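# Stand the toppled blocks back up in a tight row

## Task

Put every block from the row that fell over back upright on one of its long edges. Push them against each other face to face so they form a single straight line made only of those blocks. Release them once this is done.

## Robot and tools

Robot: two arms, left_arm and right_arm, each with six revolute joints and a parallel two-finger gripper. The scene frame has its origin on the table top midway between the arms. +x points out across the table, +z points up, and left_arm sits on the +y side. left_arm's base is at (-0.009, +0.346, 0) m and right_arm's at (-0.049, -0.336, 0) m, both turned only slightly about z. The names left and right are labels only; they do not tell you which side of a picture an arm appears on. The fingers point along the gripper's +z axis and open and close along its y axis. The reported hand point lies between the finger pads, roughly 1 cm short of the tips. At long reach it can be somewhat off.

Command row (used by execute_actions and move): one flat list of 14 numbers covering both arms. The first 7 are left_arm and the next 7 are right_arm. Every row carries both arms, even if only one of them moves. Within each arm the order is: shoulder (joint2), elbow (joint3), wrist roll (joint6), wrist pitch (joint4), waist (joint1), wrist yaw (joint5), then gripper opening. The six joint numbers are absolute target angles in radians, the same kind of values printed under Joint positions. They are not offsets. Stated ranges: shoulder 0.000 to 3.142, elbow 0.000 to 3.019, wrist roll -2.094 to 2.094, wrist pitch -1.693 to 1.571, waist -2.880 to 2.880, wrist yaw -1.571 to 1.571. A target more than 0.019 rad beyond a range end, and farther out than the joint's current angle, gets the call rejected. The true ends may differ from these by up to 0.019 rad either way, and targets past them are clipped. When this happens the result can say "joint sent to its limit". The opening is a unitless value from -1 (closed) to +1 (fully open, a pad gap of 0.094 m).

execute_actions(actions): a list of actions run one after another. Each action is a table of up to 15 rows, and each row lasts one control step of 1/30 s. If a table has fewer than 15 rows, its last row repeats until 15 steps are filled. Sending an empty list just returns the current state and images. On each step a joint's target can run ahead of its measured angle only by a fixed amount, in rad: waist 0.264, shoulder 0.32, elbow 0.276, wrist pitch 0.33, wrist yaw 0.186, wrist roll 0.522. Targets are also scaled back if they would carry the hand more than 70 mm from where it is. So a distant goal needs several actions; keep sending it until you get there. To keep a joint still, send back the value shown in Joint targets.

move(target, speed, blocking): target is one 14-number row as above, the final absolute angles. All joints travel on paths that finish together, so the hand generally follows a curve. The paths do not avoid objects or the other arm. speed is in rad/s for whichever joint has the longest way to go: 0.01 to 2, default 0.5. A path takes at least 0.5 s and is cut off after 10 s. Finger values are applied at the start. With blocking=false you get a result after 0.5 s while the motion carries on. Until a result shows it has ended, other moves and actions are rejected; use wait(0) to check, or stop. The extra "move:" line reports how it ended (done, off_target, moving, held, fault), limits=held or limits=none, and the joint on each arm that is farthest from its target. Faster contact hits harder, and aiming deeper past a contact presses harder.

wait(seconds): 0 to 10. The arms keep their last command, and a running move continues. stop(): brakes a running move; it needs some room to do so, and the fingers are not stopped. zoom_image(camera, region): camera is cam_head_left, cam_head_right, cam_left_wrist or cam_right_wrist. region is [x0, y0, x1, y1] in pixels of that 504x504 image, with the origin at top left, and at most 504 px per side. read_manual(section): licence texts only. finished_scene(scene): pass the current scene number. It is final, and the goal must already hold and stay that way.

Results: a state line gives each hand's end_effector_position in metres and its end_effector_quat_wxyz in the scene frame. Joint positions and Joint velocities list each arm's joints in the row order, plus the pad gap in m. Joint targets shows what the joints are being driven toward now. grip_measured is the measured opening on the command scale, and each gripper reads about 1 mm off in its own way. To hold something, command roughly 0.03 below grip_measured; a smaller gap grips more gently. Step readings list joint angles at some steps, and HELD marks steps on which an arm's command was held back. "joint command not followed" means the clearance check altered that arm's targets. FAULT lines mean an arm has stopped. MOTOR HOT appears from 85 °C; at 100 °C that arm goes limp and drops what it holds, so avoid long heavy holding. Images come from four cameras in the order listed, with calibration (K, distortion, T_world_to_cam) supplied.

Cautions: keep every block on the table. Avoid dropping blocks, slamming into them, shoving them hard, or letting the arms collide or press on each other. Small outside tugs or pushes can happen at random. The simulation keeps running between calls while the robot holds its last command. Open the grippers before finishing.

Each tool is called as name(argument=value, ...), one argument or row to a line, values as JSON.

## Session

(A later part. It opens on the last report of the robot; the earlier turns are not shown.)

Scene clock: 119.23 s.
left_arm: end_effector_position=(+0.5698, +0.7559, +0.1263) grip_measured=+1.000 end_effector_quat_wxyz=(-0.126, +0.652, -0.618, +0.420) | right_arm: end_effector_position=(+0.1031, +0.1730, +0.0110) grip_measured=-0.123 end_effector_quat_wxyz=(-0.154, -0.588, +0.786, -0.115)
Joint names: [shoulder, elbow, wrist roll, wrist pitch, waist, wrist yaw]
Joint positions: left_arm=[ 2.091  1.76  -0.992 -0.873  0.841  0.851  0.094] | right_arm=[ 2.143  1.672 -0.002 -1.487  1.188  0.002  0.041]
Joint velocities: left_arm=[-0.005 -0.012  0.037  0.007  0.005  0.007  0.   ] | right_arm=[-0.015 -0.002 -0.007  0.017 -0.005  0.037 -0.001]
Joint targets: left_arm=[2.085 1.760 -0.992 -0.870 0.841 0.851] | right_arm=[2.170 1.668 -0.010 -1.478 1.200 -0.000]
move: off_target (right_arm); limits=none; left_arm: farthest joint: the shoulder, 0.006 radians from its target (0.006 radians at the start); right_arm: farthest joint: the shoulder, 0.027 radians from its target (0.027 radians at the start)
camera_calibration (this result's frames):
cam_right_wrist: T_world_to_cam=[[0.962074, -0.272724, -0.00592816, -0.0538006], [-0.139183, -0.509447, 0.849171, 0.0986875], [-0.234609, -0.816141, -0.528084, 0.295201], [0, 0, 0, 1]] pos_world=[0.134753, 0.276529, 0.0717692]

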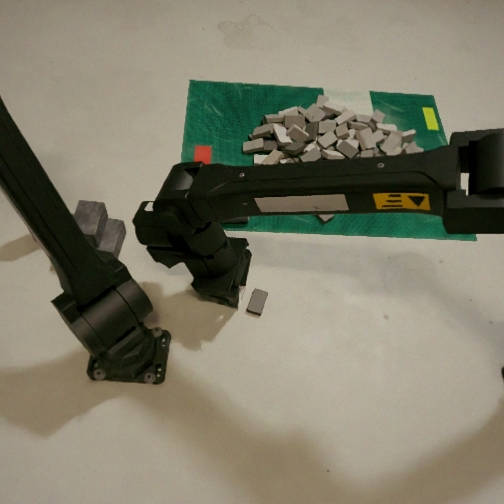

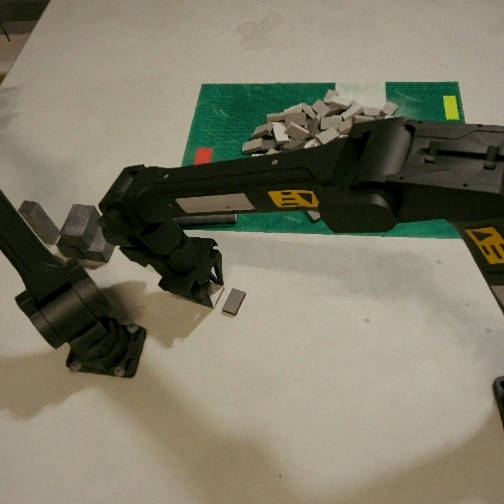

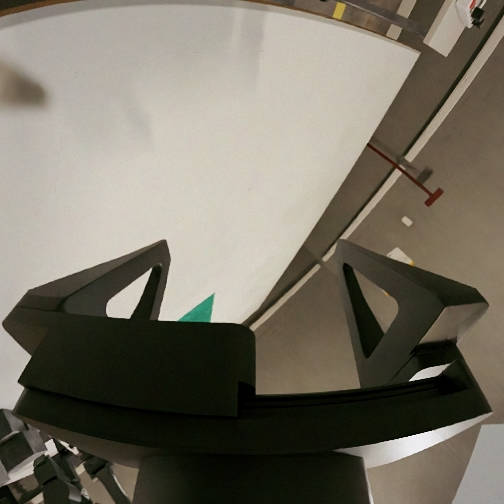

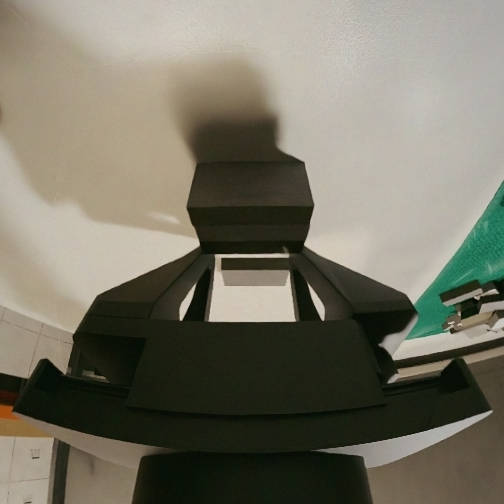

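move(
  target=[2.085,1.76,-0.992,-0.87,0.841,0.851,1,2.108,1.618,-0.01,-1.455,1.2,0,-0.18],
  speed=0.05,
)

move(
  target=[2.085,1.76,-0.992,-0.87,0.841,0.851,1,2.108,1.618,-0.01,-1.455,1.2,0,0.2],
)

move(
  target=[2.085,1.76,-0.992,-0.87,0.841,0.851,1,2.15,1.73,-0.01,-1.497,1.2,0,0.2],
  speed=0.1,
)

move(
  target=[2.085,1.76,-0.992,-0.87,0.841,0.851,1,2.168,1.668,-0.01,-1.478,1.2,0,0.2],
  speed=0.03,
)

move(
  target=[2.085,1.76,-0.992,-0.87,0.841,0.851,1,2.168,1.668,-0.01,-1.478,1.2,0,-0.18],
)

zoom_image(
  camera="cam_head_right",
  region=[160, 250, 280, 330],
)

Scene clock: 122.50 s.
left_arm: end_effector_position=(+0.5698, +0.7559, +0.1263) grip_measured=+1.000 end_effector_quat_wxyz=(-0.126, +0.652, -0.618, +0.420) | right_arm: end_effector_position=(+0.1005, +0.1642, +0.0107) grip_measured=-0.123 end_effector_quat_wxyz=(-0.151, -0.588, +0.786, -0.113)
Joint names: [shoulder, elbow, wrist roll, wrist pitch, waist, wrist yaw]
Joint positions: left_arm=[ 2.091  1.76  -0.992 -0.873  0.841  0.851  0.094] | right_arm=[ 2.117  1.627 -0.002 -1.461  1.188  0.002  0.041]
Joint velocities: left_arm=[-0.005  0.002 -0.081 -0.002 -0.005 -0.022  0.   ] | right_arm=[ 0.005 -0.007  0.022 -0.002 -0.005  0.051 -0.001]
Joint targets: left_arm=[2.085 1.760 -0.992 -0.870 0.841 0.851] | right_arm=[2.108 1.618 -0.010 -1.455 1.200 -0.000]
move: done; limits=none; left_arm: farthest joint: the shoulder, 0.006 radians from its target (0.006 radians at the start); right_arm: farthest joint: the waist, 0.012 radians from its target (0.012 radians at the start)
camera_calibration (this result's frames):
cam_right_wrist: T_world_to_cam=[[0.962086, -0.272685, -0.00584283, -0.0536973], [-0.140839, -0.515025, 0.845526, 0.0952084], [-0.233571, -0.812646, -0.533902, 0.286702], [0, 0, 0, 1]] pos_world=[0.132036, 0.267379, 0.0722559]

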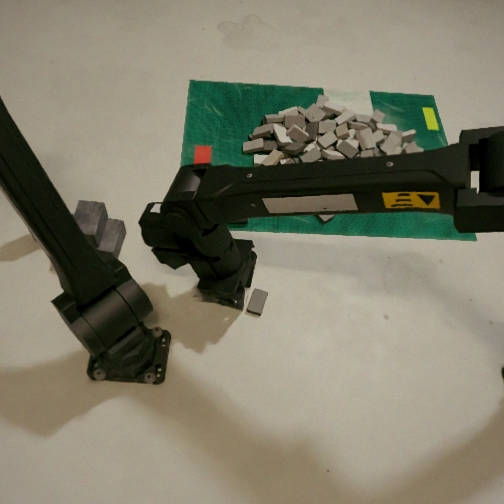

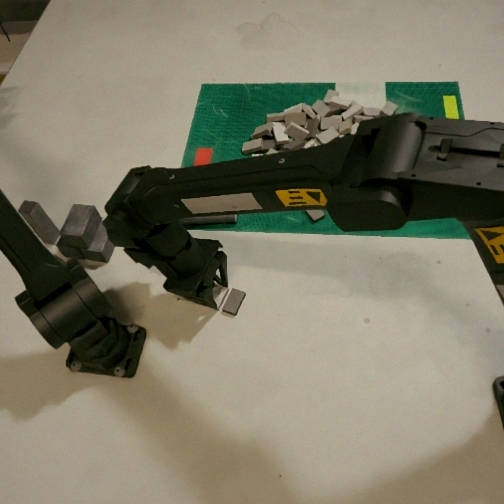

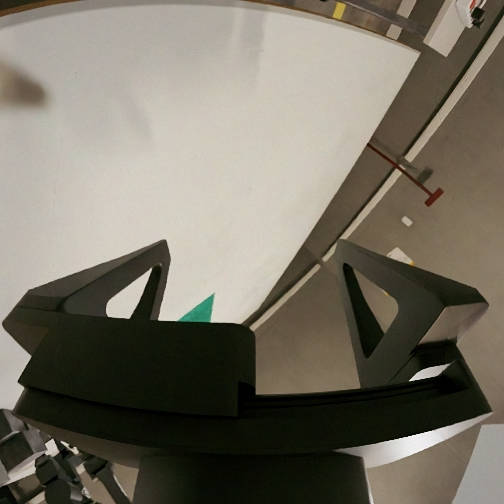

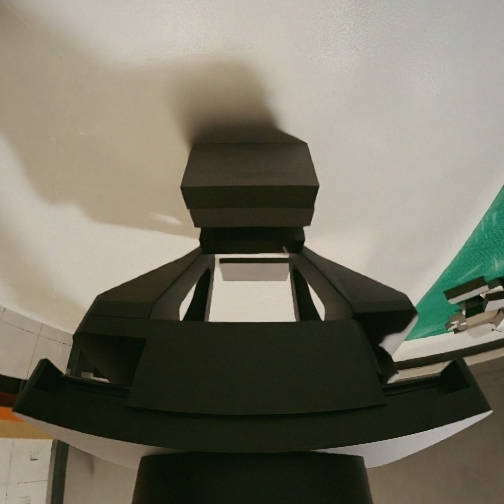

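Scene clock: 123.20 s.
left_arm: end_effector_position=(+0.5698, +0.7559, +0.1263) grip_measured=+1.000 end_effector_quat_wxyz=(-0.126, +0.652, -0.618, +0.420) | right_arm: end_effector_position=(+0.0999, +0.1622, +0.0094) grip_measured=+0.197 end_effector_quat_wxyz=(-0.153, -0.588, +0.786, -0.115)
Joint names: [shoulder, elbow, wrist roll, wrist pitch, waist, wrist yaw]
Joint positions: left_arm=[ 2.091  1.76  -0.992 -0.873  0.841  0.851  0.094] | right_arm=[ 2.117  1.622 -0.002 -1.461  1.188  0.002  0.056]
Joint velocities: left_arm=[ 0.015  0.007 -0.007 -0.007 -0.015 -0.051  0.   ] | right_arm=[-0.005 -0.002 -0.007 -0.012 -0.005 -0.037 -0.   ]
Joint targets: left_arm=[2.085 1.760 -0.992 -0.870 0.841 0.851] | right_arm=[2.108 1.618 -0.010 -1.455 1.200 0.000]
move: done; limits=none; left_arm: farthest joint: the shoulder, 0.006 radians from its target (0.006 radians at the start); right_arm: farthest joint: the waist, 0.012 radians from its target (0.012 radians at the start)
camera_calibration (this result's frames):
cam_right_wrist: T_world_to_cam=[[0.962077, -0.272715, -0.00590922, -0.0536714], [-0.139551, -0.510688, 0.848365, 0.0942892], [-0.23438, -0.815367, -0.529379, 0.284639], [0, 0, 0, 1]] pos_world=[0.131508, 0.265601, 0.0703732]

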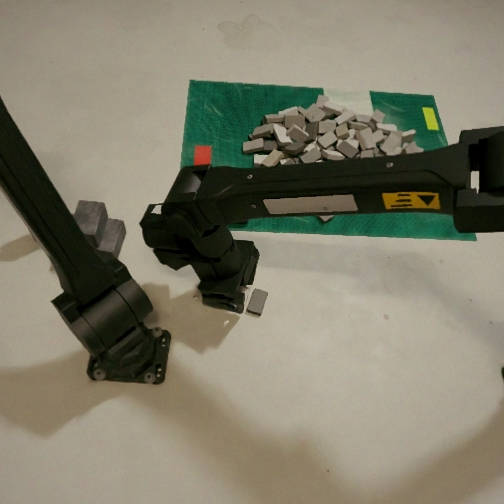

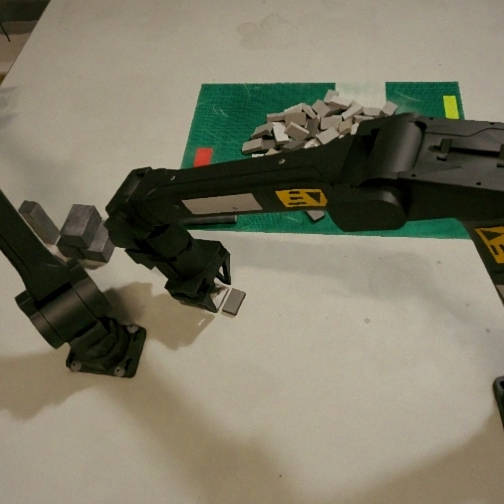

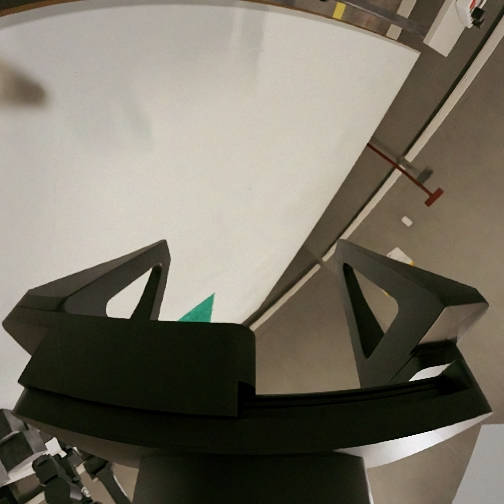

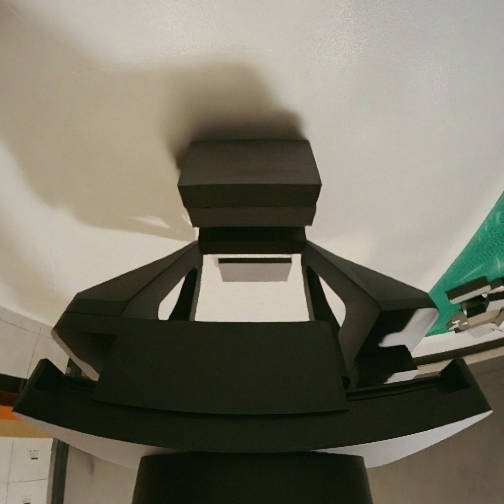

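Scene clock: 124.60 s.
left_arm: end_effector_position=(+0.5698, +0.7559, +0.1263) grip_measured=+1.000 end_effector_quat_wxyz=(-0.126, +0.652, -0.618, +0.420) | right_arm: end_effector_position=(+0.1055, +0.1809, +0.0271) grip_measured=+0.197 end_effector_quat_wxyz=(-0.139, -0.590, +0.789, -0.104)
Joint names: [shoulder, elbow, wrist roll, wrist pitch, waist, wrist yaw]
Joint positions: left_arm=[ 2.091  1.76  -0.992 -0.873  0.841  0.851  0.094] | right_arm=[ 2.119  1.687 -0.002 -1.487  1.188  0.002  0.056]
Joint velocities: left_arm=[-0.005 -0.007 -0.081  0.007 -0.005 -0.051  0.   ] | right_arm=[-0.005  0.002  0.022 -0.007 -0.015  0.007 -0.   ]
Joint targets: left_arm=[2.085 1.760 -0.992 -0.870 0.841 0.851] | right_arm=[2.150 1.730 -0.010 -1.497 1.200 0.000]
move: off_target (right_arm); limits=none; left_arm: farthest joint: the shoulder, 0.006 radians from its target (0.006 radians at the start); right_arm: farthest joint: the elbow, 0.043 radians from its target (0.108 radians at the start)
camera_calibration (this result's frames):
cam_right_wrist: T_world_to_cam=[[0.962135, -0.272517, -0.00545547, -0.053864], [-0.148202, -0.539822, 0.828631, 0.0963628], [-0.228761, -0.796446, -0.559769, 0.307393], [0, 0, 0, 1]] pos_world=[0.136425, 0.282162, 0.091926]

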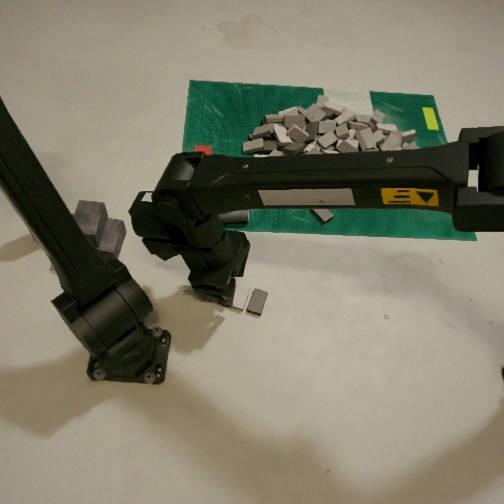

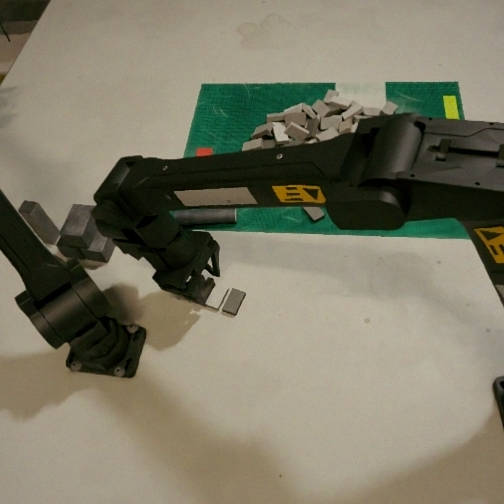

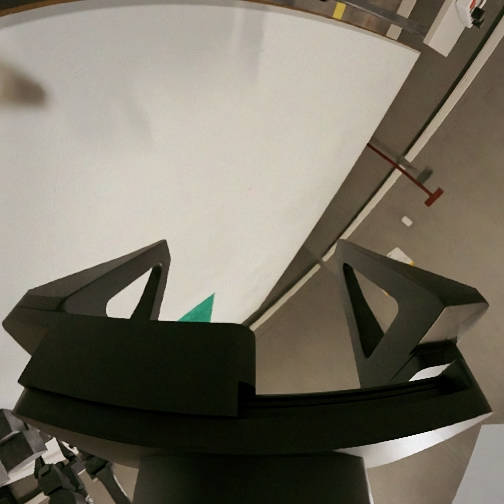

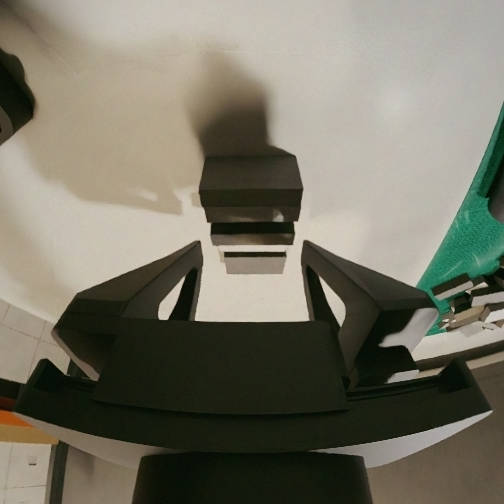

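Scene clock: 126.50 s.
left_arm: end_effector_position=(+0.5698, +0.7559, +0.1263) grip_measured=+1.000 end_effector_quat_wxyz=(-0.126, +0.652, -0.618, +0.420) | right_arm: end_effector_position=(+0.1031, +0.1728, +0.0122) grip_measured=+0.197 end_effector_quat_wxyz=(-0.153, -0.588, +0.786, -0.115)
Joint names: [shoulder, elbow, wrist roll, wrist pitch, waist, wrist yaw]
Joint positions: left_arm=[ 2.091  1.76  -0.992 -0.873  0.841  0.851  0.094] | right_arm=[ 2.141  1.671 -0.002 -1.487  1.188  0.002  0.056]
Joint velocities: left_arm=[-0.015  0.027  0.007  0.017 -0.015 -0.022  0.   ] | right_arm=[-0.005  0.007  0.007 -0.007 -0.005  0.022 -0.   ]
Joint targets: left_arm=[2.085 1.760 -0.992 -0.870 0.841 0.851] | right_arm=[2.168 1.668 -0.010 -1.478 1.200 0.000]
move: off_target (right_arm); limits=none; left_arm: farthest joint: the shoulder, 0.006 radians from its target (0.006 radians at the start); right_arm: farthest joint: the shoulder, 0.027 radians from its target (0.049 radians at the start)
camera_calibration (this result's frames):
cam_right_wrist: T_world_to_cam=[[0.962076, -0.272717, -0.00591396, -0.0537927], [-0.139459, -0.510378, 0.848567, 0.0977437], [-0.234437, -0.815561, -0.529055, 0.295613], [0, 0, 0, 1]] pos_world=[0.134687, 0.276307, 0.0731358]

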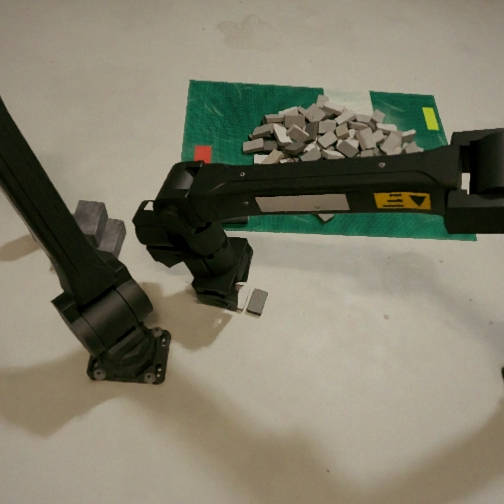

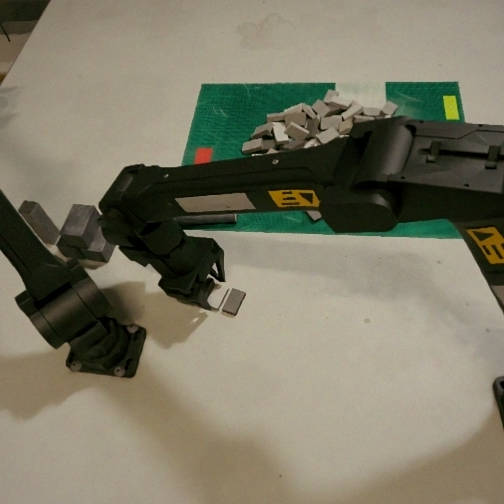

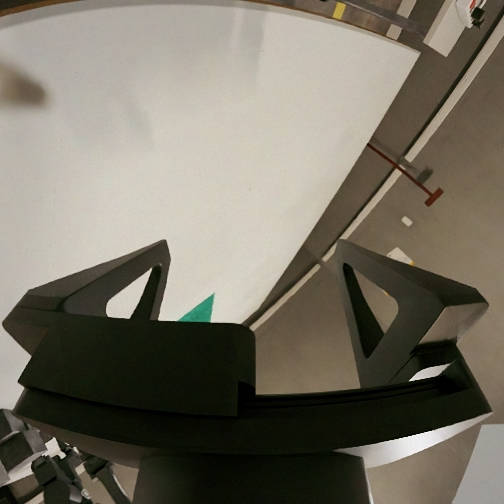

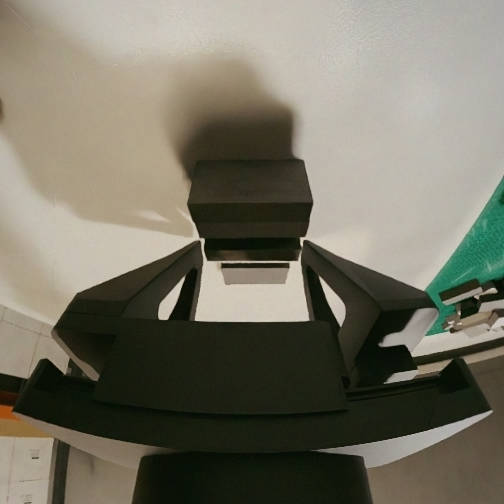

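Scene clock: 127.20 s.
left_arm: end_effector_position=(+0.5698, +0.7559, +0.1263) grip_measured=+1.000 end_effector_quat_wxyz=(-0.126, +0.652, -0.618, +0.420) | right_arm: end_effector_position=(+0.1031, +0.1728, +0.0122) grip_measured=-0.090 end_effector_quat_wxyz=(-0.153, -0.588, +0.786, -0.115)
Joint names: [shoulder, elbow, wrist roll, wrist pitch, waist, wrist yaw]
Joint positions: left_arm=[ 2.091  1.76  -0.992 -0.873  0.841  0.851  0.094] | right_arm=[ 2.141  1.671 -0.002 -1.487  1.188  0.002  0.043]
Joint velocities: left_arm=[-0.015 -0.002  0.022 -0.002 -0.015  0.037  0.   ] | right_arm=[-0.015 -0.022 -0.066 -0.012 -0.005 -0.007 -0.   ]
Joint targets: left_arm=[2.085 1.760 -0.992 -0.870 0.841 0.851] | right_arm=[2.168 1.668 -0.010 -1.478 1.200 0.000]
move: off_target (right_arm); limits=none; left_arm: farthest joint: the shoulder, 0.006 radians from its target (0.006 radians at the start); right_arm: farthest joint: the shoulder, 0.027 radians from its target (0.027 radians at the start)
camera_calibration (this result's frames):
cam_right_wrist: T_world_to_cam=[[0.962117, -0.27258, -0.00556057, -0.0538906], [-0.139674, -0.510313, 0.848571, 0.0977536], [-0.234141, -0.815648, -0.529053, 0.295597], [0, 0, 0, 1]] pos_world=[0.134714, 0.276299, 0.0731362]

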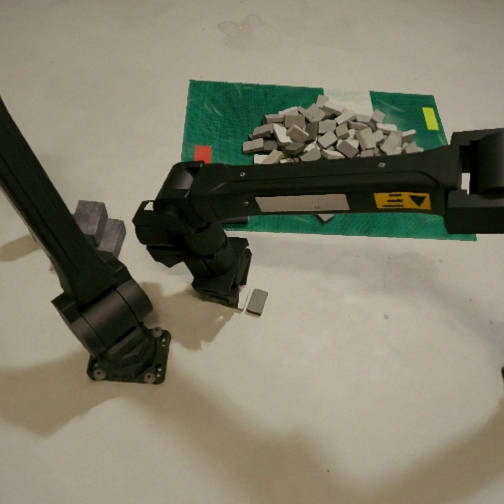

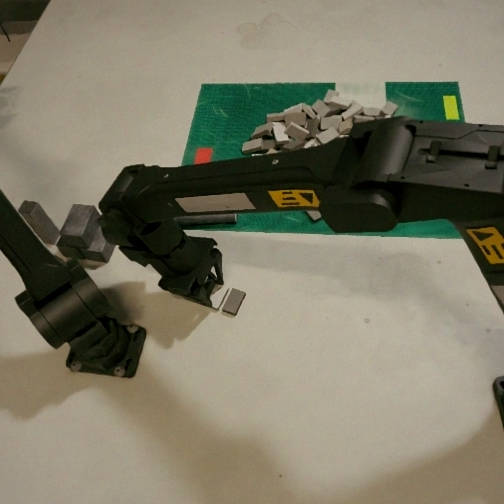

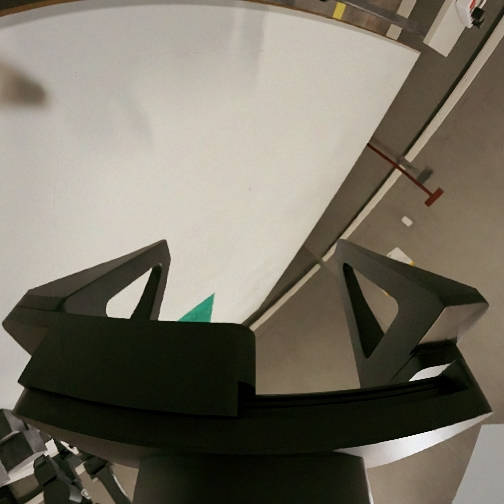

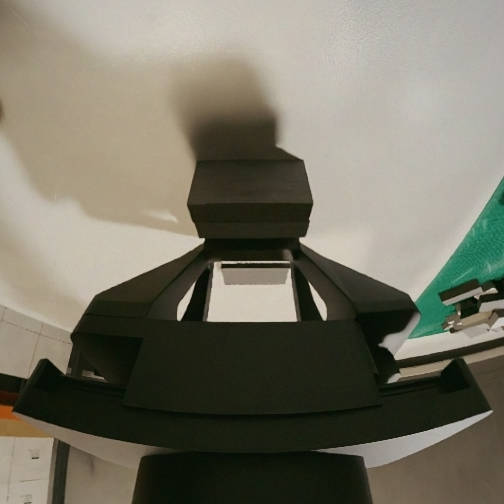

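Region (160, 250, 280, 330) of cam_head_right's 504x504 image, scaled by 4.200, with more detail than that image has.

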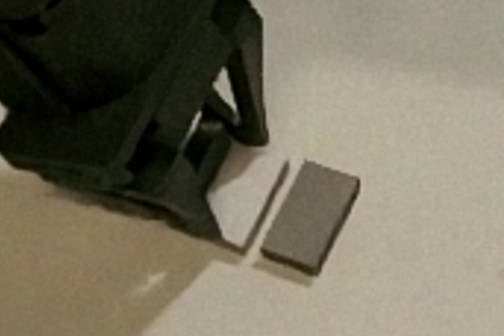

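move(
  target=[2.085,1.76,-0.992,-0.87,0.841,0.851,1,2.168,1.668,-0.01,-1.478,1.2,0,0.4],
)

move(
  target=[2.085,1.76,-0.992,-0.87,0.841,0.851,1,1.95,1.72,-0.01,-1.5,1.2,0,0.4],
  speed=0.4,
)

zoom_image(
  camera="cam_head_right",
  region=[160, 250, 280, 330],
)

Scene clock: 128.73 s.
left_arm: end_effector_position=(+0.5698, +0.7559, +0.1263) grip_measured=+1.000 end_effector_quat_wxyz=(-0.126, +0.652, -0.618, +0.420) | right_arm: end_effector_position=(+0.1031, +0.1728, +0.0122) grip_measured=+0.397 end_effector_quat_wxyz=(-0.153, -0.588, +0.786, -0.115)
Joint names: [shoulder, elbow, wrist roll, wrist pitch, waist, wrist yaw]
Joint positions: left_arm=[ 2.091  1.76  -0.992 -0.873  0.841  0.851  0.094] | right_arm=[ 2.141  1.671 -0.002 -1.487  1.188  0.002  0.066]
Joint velocities: left_arm=[ 0.005 -0.002 -0.022  0.002  0.005  0.022  0.   ] | right_arm=[-0.015  0.012 -0.051 -0.017 -0.005 -0.051  0.001]
Joint targets: left_arm=[2.085 1.760 -0.992 -0.870 0.841 0.851] | right_arm=[2.168 1.668 -0.010 -1.478 1.200 -0.000]
move: off_target (right_arm); limits=none; left_arm: farthest joint: the shoulder, 0.006 radians from its target (0.006 radians at the start); right_arm: farthest joint: the shoulder, 0.027 radians from its target (0.027 radians at the start)
camera_calibration (this result's frames):
cam_right_wrist: T_world_to_cam=[[0.962117, -0.27258, -0.00556057, -0.0538906], [-0.139674, -0.510313, 0.848571, 0.0977536], [-0.234141, -0.815648, -0.529053, 0.295597], [0, 0, 0, 1]] pos_world=[0.134714, 0.276299, 0.0731362]

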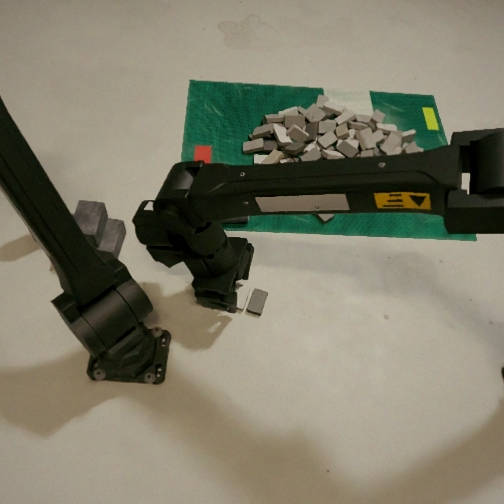

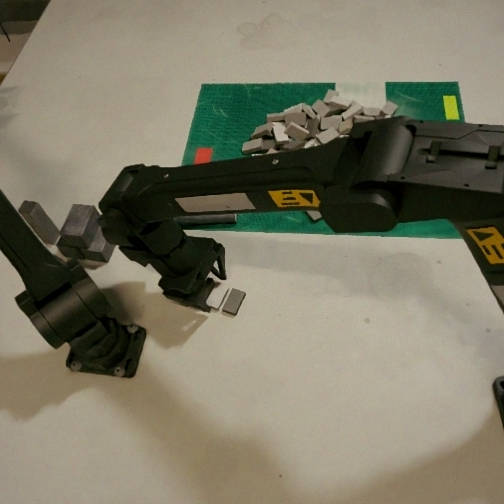

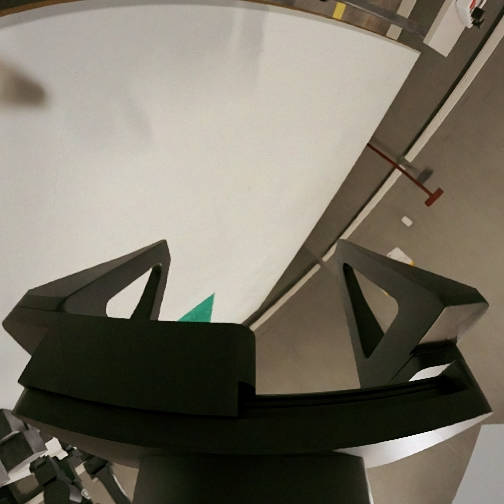

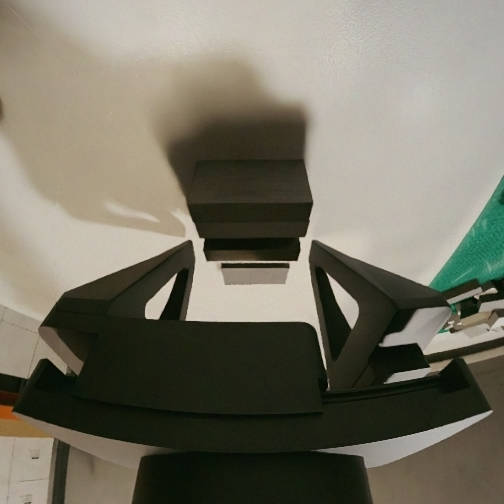

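Scene clock: 129.80 s.
left_arm: end_effector_position=(+0.5698, +0.7559, +0.1263) grip_measured=+1.000 end_effector_quat_wxyz=(-0.126, +0.652, -0.618, +0.420) | right_arm: end_effector_position=(+0.1085, +0.1910, +0.1295) grip_measured=+0.397 end_effector_quat_wxyz=(-0.063, -0.597, +0.798, -0.048)
Joint names: [shoulder, elbow, wrist roll, wrist pitch, waist, wrist yaw]
Joint positions: left_arm=[ 2.091  1.76  -0.992 -0.873  0.841  0.851  0.094] | right_arm=[ 1.927  1.691 -0.002 -1.492  1.188  0.002  0.066]
Joint velocities: left_arm=[-0.005 -0.012  0.022  0.002 -0.005 -0.022  0.   ] | right_arm=[-0.005 -0.012  0.022 -0.007 -0.005 -0.007  0.   ]
Joint targets: left_arm=[2.085 1.760 -0.992 -0.870 0.841 0.851] | right_arm=[1.950 1.720 -0.010 -1.500 1.200 0.000]
move: off_target (right_arm); limits=none; left_arm: farthest joint: the shoulder, 0.006 radians from its target (0.006 radians at the start); right_arm: farthest joint: the elbow, 0.029 radians from its target (0.049 radians at the start)
camera_calibration (this result's frames):
cam_right_wrist: T_world_to_cam=[[0.962383, -0.271686, -0.0025766, -0.0540625], [-0.190397, -0.681141, 0.706963, 0.0647471], [-0.193827, -0.679878, -0.707246, 0.366483], [0, 0, 0, 1]] pos_world=[0.135391, 0.278578, 0.213281]

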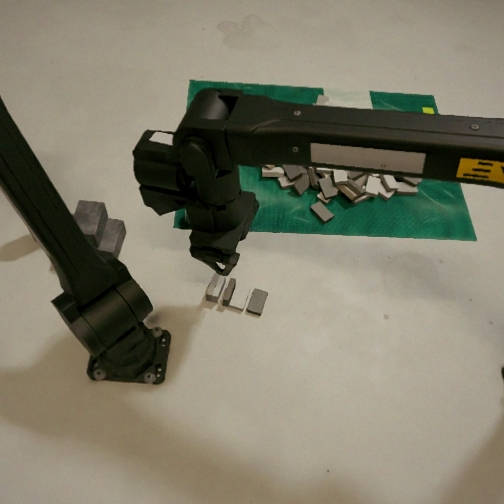

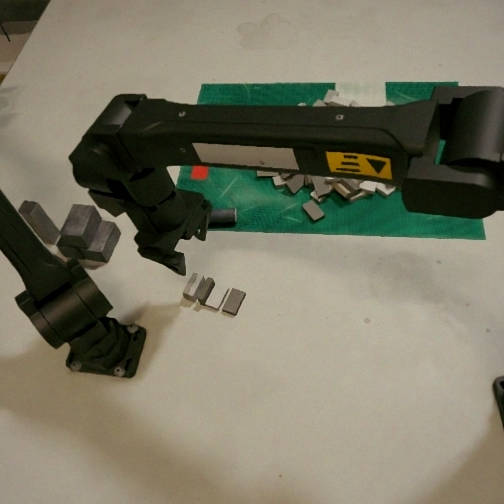

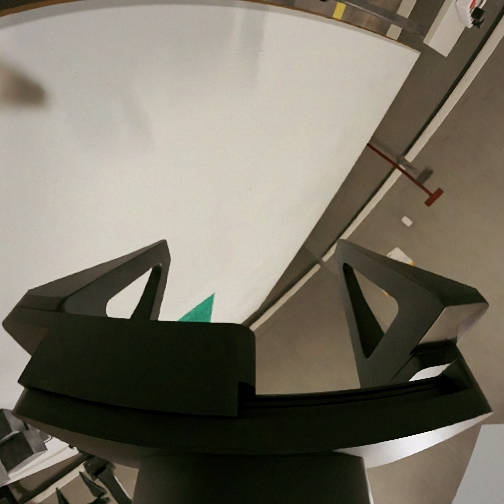

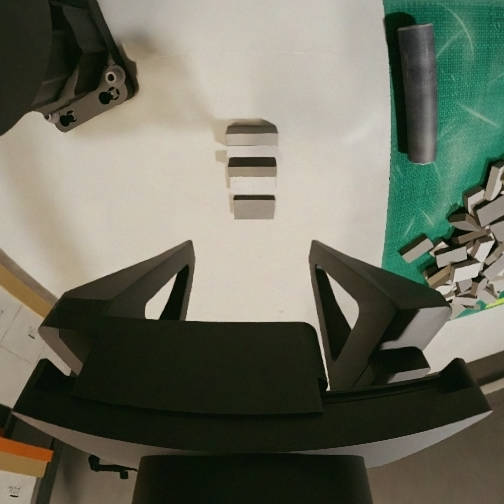

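Region (160, 250, 280, 330) of cam_head_right's 504x504 image, scaled by 4.200, with more detail than that image has.

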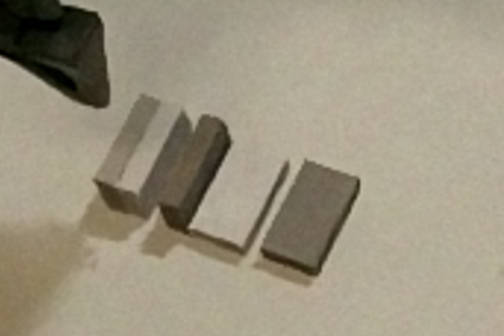

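move(
  target=[2.085,1.76,-0.992,-0.87,0.841,0.851,1,1.885,1.485,1.58,-1.14,1.2,0,0.4],
  speed=1.2,
)

move(
  target=[2.085,1.76,-0.992,-0.87,0.841,0.851,1,1.95,1.46,1.58,-1.055,1.2,0,0.4],
  speed=0.1,
)

Scene clock: 133.80 s.
left_arm: end_effector_position=(+0.5698, +0.7559, +0.1263) grip_measured=+1.000 end_effector_quat_wxyz=(-0.126, +0.652, -0.618, +0.420) | right_arm: end_effector_position=(+0.1115, +0.2009, +0.0683) grip_measured=+0.397 end_effector_quat_wxyz=(+0.002, +0.144, +0.990, +0.004)
Joint names: [shoulder, elbow, wrist roll, wrist pitch, waist, wrist yaw]
Joint positions: left_arm=[ 2.091  1.76  -0.992 -0.873  0.841  0.851  0.094] | right_arm=[ 1.9    1.488  1.571 -1.15   1.188  0.002  0.066]
Joint velocities: left_arm=[-0.005 -0.022  0.037 -0.002 -0.005  0.022  0.   ] | right_arm=[ 0.005 -0.012 -0.037 -0.002  0.015 -0.007 -0.   ]
Joint targets: left_arm=[2.085 1.760 -0.992 -0.870 0.841 0.851] | right_arm=[1.885 1.485 1.580 -1.140 1.200 0.000]
move: done; limits=none; left_arm: farthest joint: the shoulder, 0.006 radians from its target (0.006 radians at the start); right_arm: farthest joint: the shoulder, 0.015 radians from its target (0.042 radians at the start)
camera_calibration (this result's frames):
cam_right_wrist: T_world_to_cam=[[-0.273019, -0.961938, -0.0116631, 0.222629], [-0.78178, 0.214788, 0.585393, 0.0095619], [-0.560607, 0.168941, -0.810665, 0.20792], [0, 0, 0, 1]] pos_world=[0.184819, 0.176975, 0.165553]

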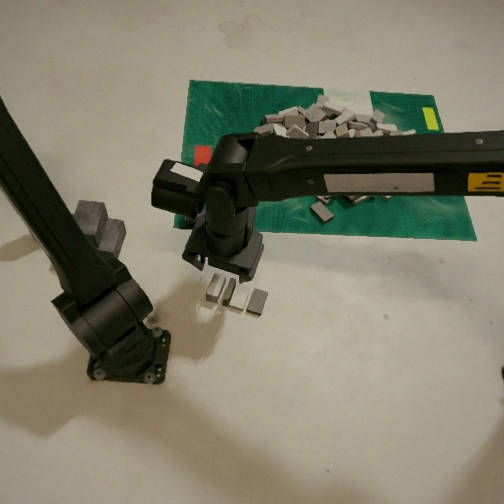

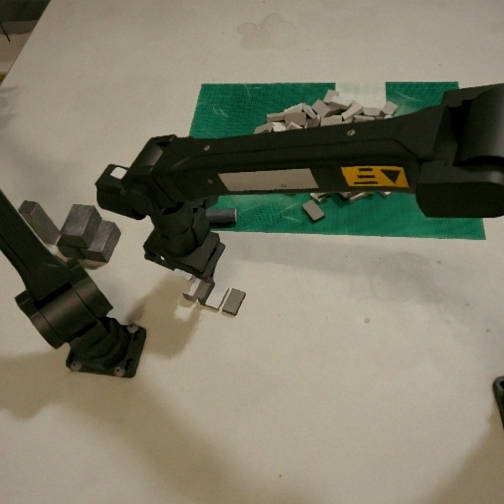

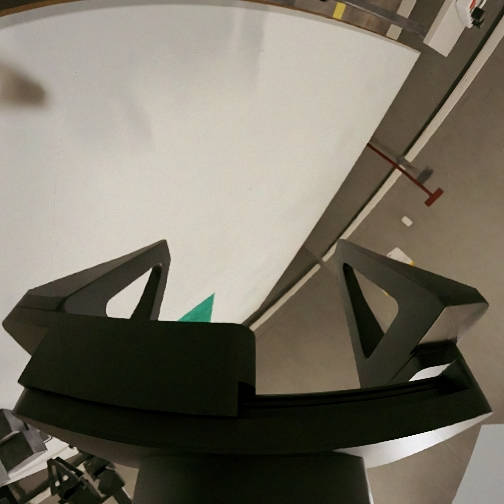

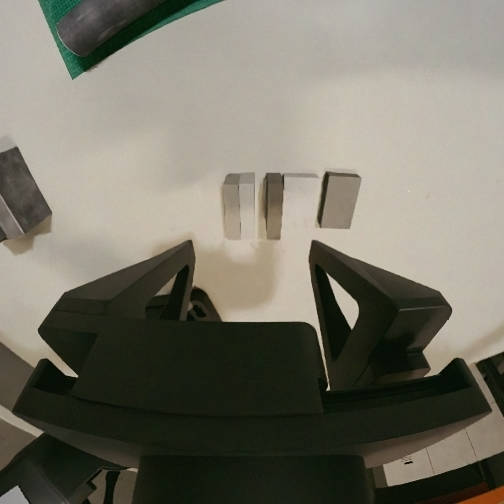

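Scene clock: 135.13 s.
left_arm: end_effector_position=(+0.5698, +0.7559, +0.1263) grip_measured=+1.000 end_effector_quat_wxyz=(-0.126, +0.652, -0.618, +0.420) | right_arm: end_effector_position=(+0.1138, +0.2086, +0.0447) grip_measured=+0.397 end_effector_quat_wxyz=(+0.004, +0.144, +0.989, +0.020)
Joint names: [shoulder, elbow, wrist roll, wrist pitch, waist, wrist yaw]
Joint positions: left_arm=[ 2.091  1.76  -0.992 -0.873  0.841  0.851  0.094] | right_arm=[ 1.927  1.462  1.572 -1.066  1.188  0.002  0.066]
Joint velocities: left_arm=[-0.015 -0.002 -0.007  0.002 -0.005 -0.081  0.   ] | right_arm=[-0.005 -0.017 -0.022 -0.012  0.005 -0.022 -0.   ]
Joint targets: left_arm=[2.085 1.760 -0.992 -0.870 0.841 0.851] | right_arm=[1.950 1.460 1.580 -1.055 1.200 -0.000]
move: off_target (right_arm); limits=none; left_arm: farthest joint: the shoulder, 0.006 radians from its target (0.006 radians at the start); right_arm: farthest joint: the shoulder, 0.023 radians from its target (0.050 radians at the start)
camera_calibration (this result's frames):
cam_right_wrist: T_world_to_cam=[[-0.273519, -0.960942, -0.0421685, 0.231579], [-0.786695, 0.198266, 0.584638, 0.0275155], [-0.553443, 0.193083, -0.810198, 0.182945], [0, 0, 0, 1]] pos_world=[0.186237, 0.181755, 0.1419]

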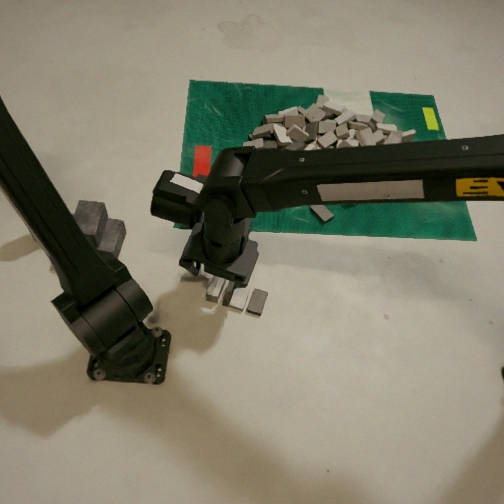

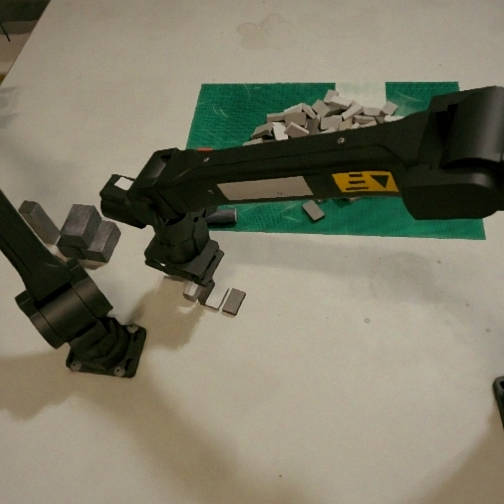

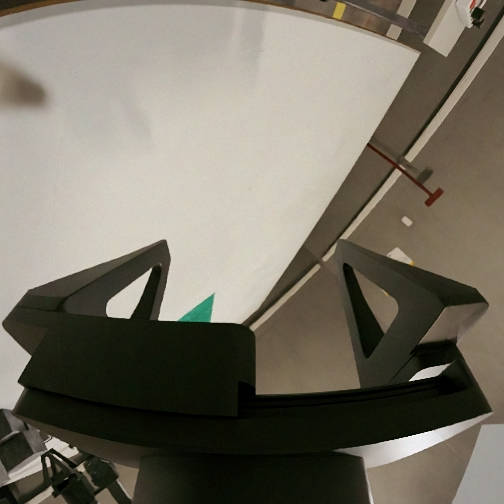

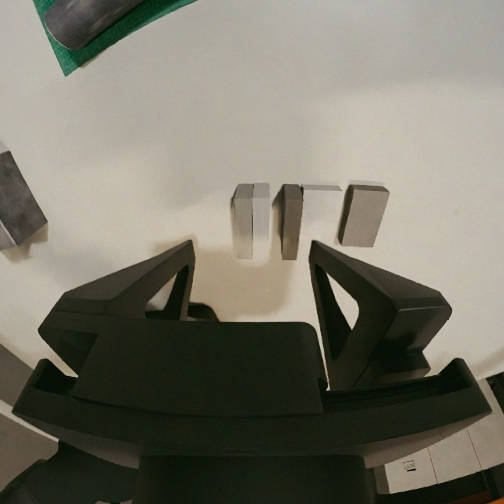

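move(
  target=[2.085,1.76,-0.992,-0.87,0.841,0.851,1,1.935,1.425,1.58,-1.065,1.2,0,0.4],
  speed=0.2,
)

Scene clock: 140.30 s.
left_arm: end_effector_position=(+0.5698, +0.7559, +0.1263) grip_measured=+1.000 end_effector_quat_wxyz=(-0.126, +0.652, -0.618, +0.420) | right_arm: end_effector_position=(+0.1095, +0.1943, +0.0327) grip_measured=+0.397 end_effector_quat_wxyz=(+0.001, +0.144, +0.990, +0.002)
Joint names: [shoulder, elbow, wrist roll, wrist pitch, waist, wrist yaw]
Joint positions: left_arm=[ 2.091  1.76  -0.992 -0.873  0.841  0.851  0.094] | right_arm=[ 1.927  1.427  1.572 -1.066  1.188  0.002  0.066]
Joint velocities: left_arm=[ 0.005  0.012  0.037  0.007 -0.015 -0.066  0.   ] | right_arm=[ 0.024 -0.007 -0.037  0.002  0.005 -0.022 -0.001]
Joint targets: left_arm=[2.085 1.760 -0.992 -0.870 0.841 0.851] | right_arm=[1.935 1.425 1.580 -1.065 1.200 0.000]
move: done; limits=none; left_arm: farthest joint: the shoulder, 0.006 radians from its target (0.006 radians at the start); right_arm: farthest joint: the waist, 0.012 radians from its target (0.012 radians at the start)
camera_calibration (this result's frames):
cam_right_wrist: T_world_to_cam=[[-0.274132, -0.961666, -0.00708818, 0.215298], [-0.780766, 0.218249, 0.585468, 0.0295034], [-0.561478, 0.166029, -0.810665, 0.179736], [0, 0, 0, 1]] pos_world=[0.182973, 0.170764, 0.129959]

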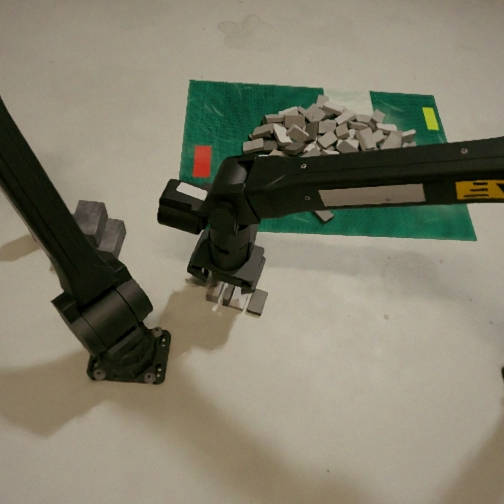

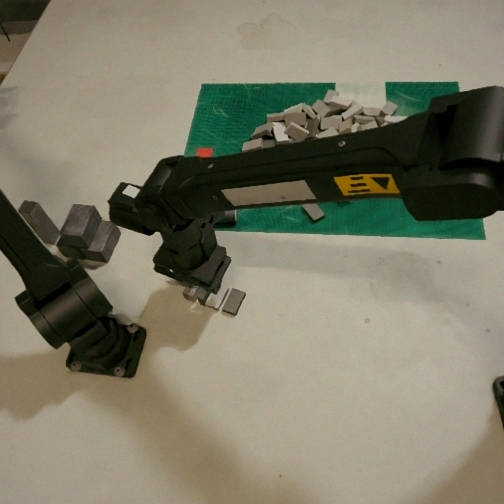

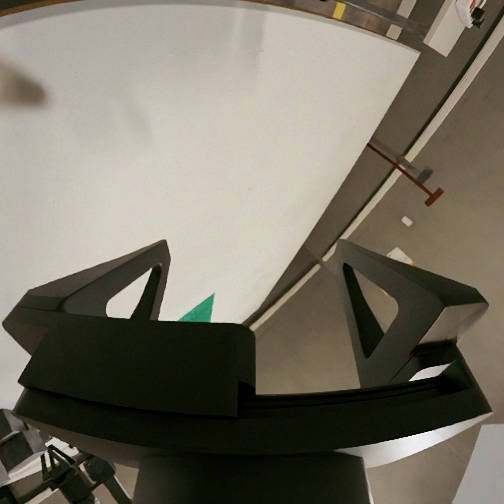

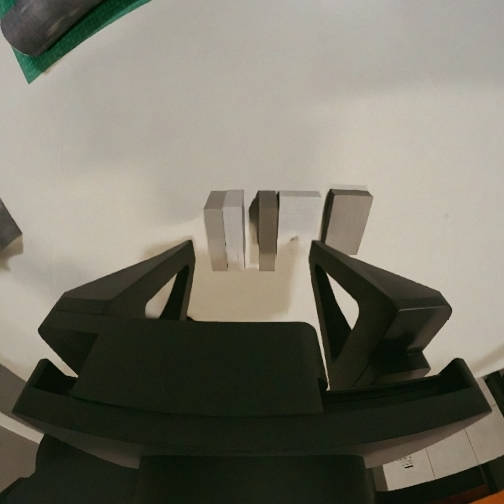

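move(
  target=[2.085,1.76,-0.992,-0.87,0.841,0.851,1,1.975,1.43,1.58,-1.035,1.2,0,0.4],
  speed=0.15,
)

Scene clock: 141.83 s.
left_arm: end_effector_position=(+0.5698, +0.7559, +0.1263) grip_measured=+1.000 end_effector_quat_wxyz=(-0.126, +0.652, -0.618, +0.420) | right_arm: end_effector_position=(+0.1102, +0.1965, +0.0182) grip_measured=+0.397 end_effector_quat_wxyz=(+0.001, +0.144, +0.990, -0.001)
Joint names: [shoulder, elbow, wrist roll, wrist pitch, waist, wrist yaw]
Joint positions: left_arm=[ 2.091  1.76  -0.992 -0.873  0.841  0.851  0.094] | right_arm=[ 1.954  1.427  1.572 -1.045  1.188  0.002  0.066]
Joint velocities: left_arm=[ 0.005 -0.007 -0.007  0.007 -0.015 -0.066  0.   ] | right_arm=[ 0.005 -0.012 -0.051 -0.002 -0.015 -0.081 -0.   ]
Joint targets: left_arm=[2.085 1.760 -0.992 -0.870 0.841 0.851] | right_arm=[1.975 1.430 1.580 -1.035 1.200 -0.000]
move: off_target (right_arm); limits=none; left_arm: farthest joint: the shoulder, 0.006 radians from its target (0.006 radians at the start); right_arm: farthest joint: the shoulder, 0.021 radians from its target (0.048 radians at the start)
camera_calibration (this result's frames):
cam_right_wrist: T_world_to_cam=[[-0.274139, -0.96169, -0.000984995, 0.217402], [-0.779748, 0.221675, 0.585536, 0.0371984], [-0.562886, 0.161286, -0.810646, 0.169123], [0, 0, 0, 1]] pos_world=[0.1838, 0.17355, 0.115532]

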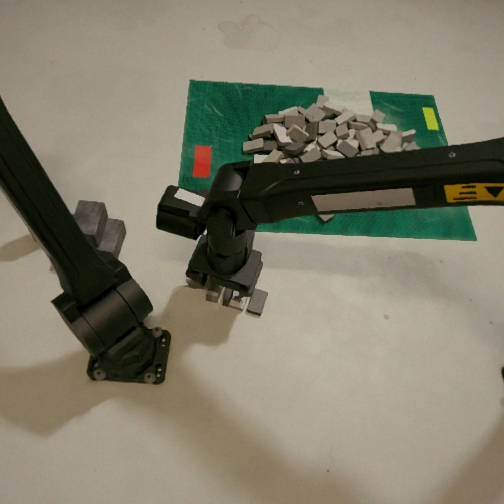

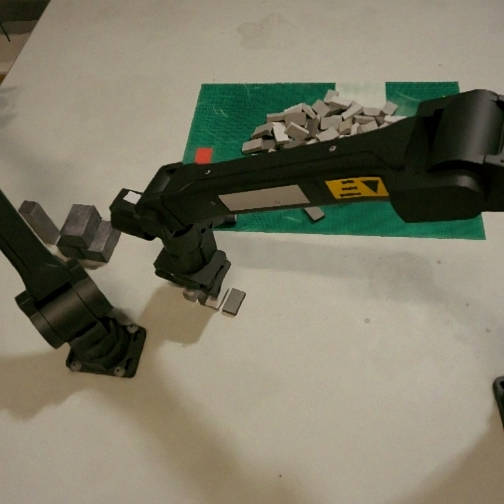

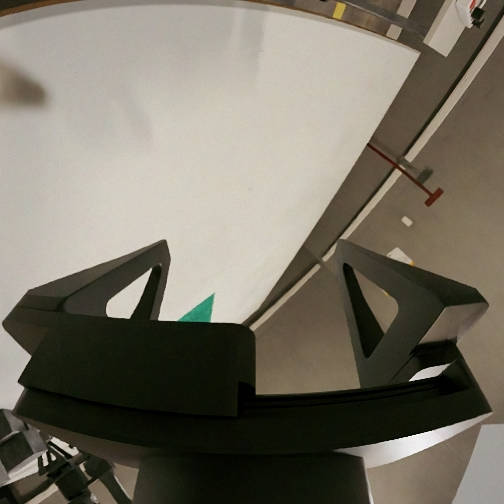

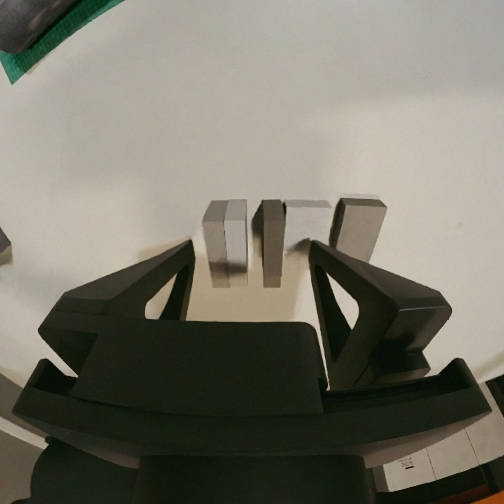

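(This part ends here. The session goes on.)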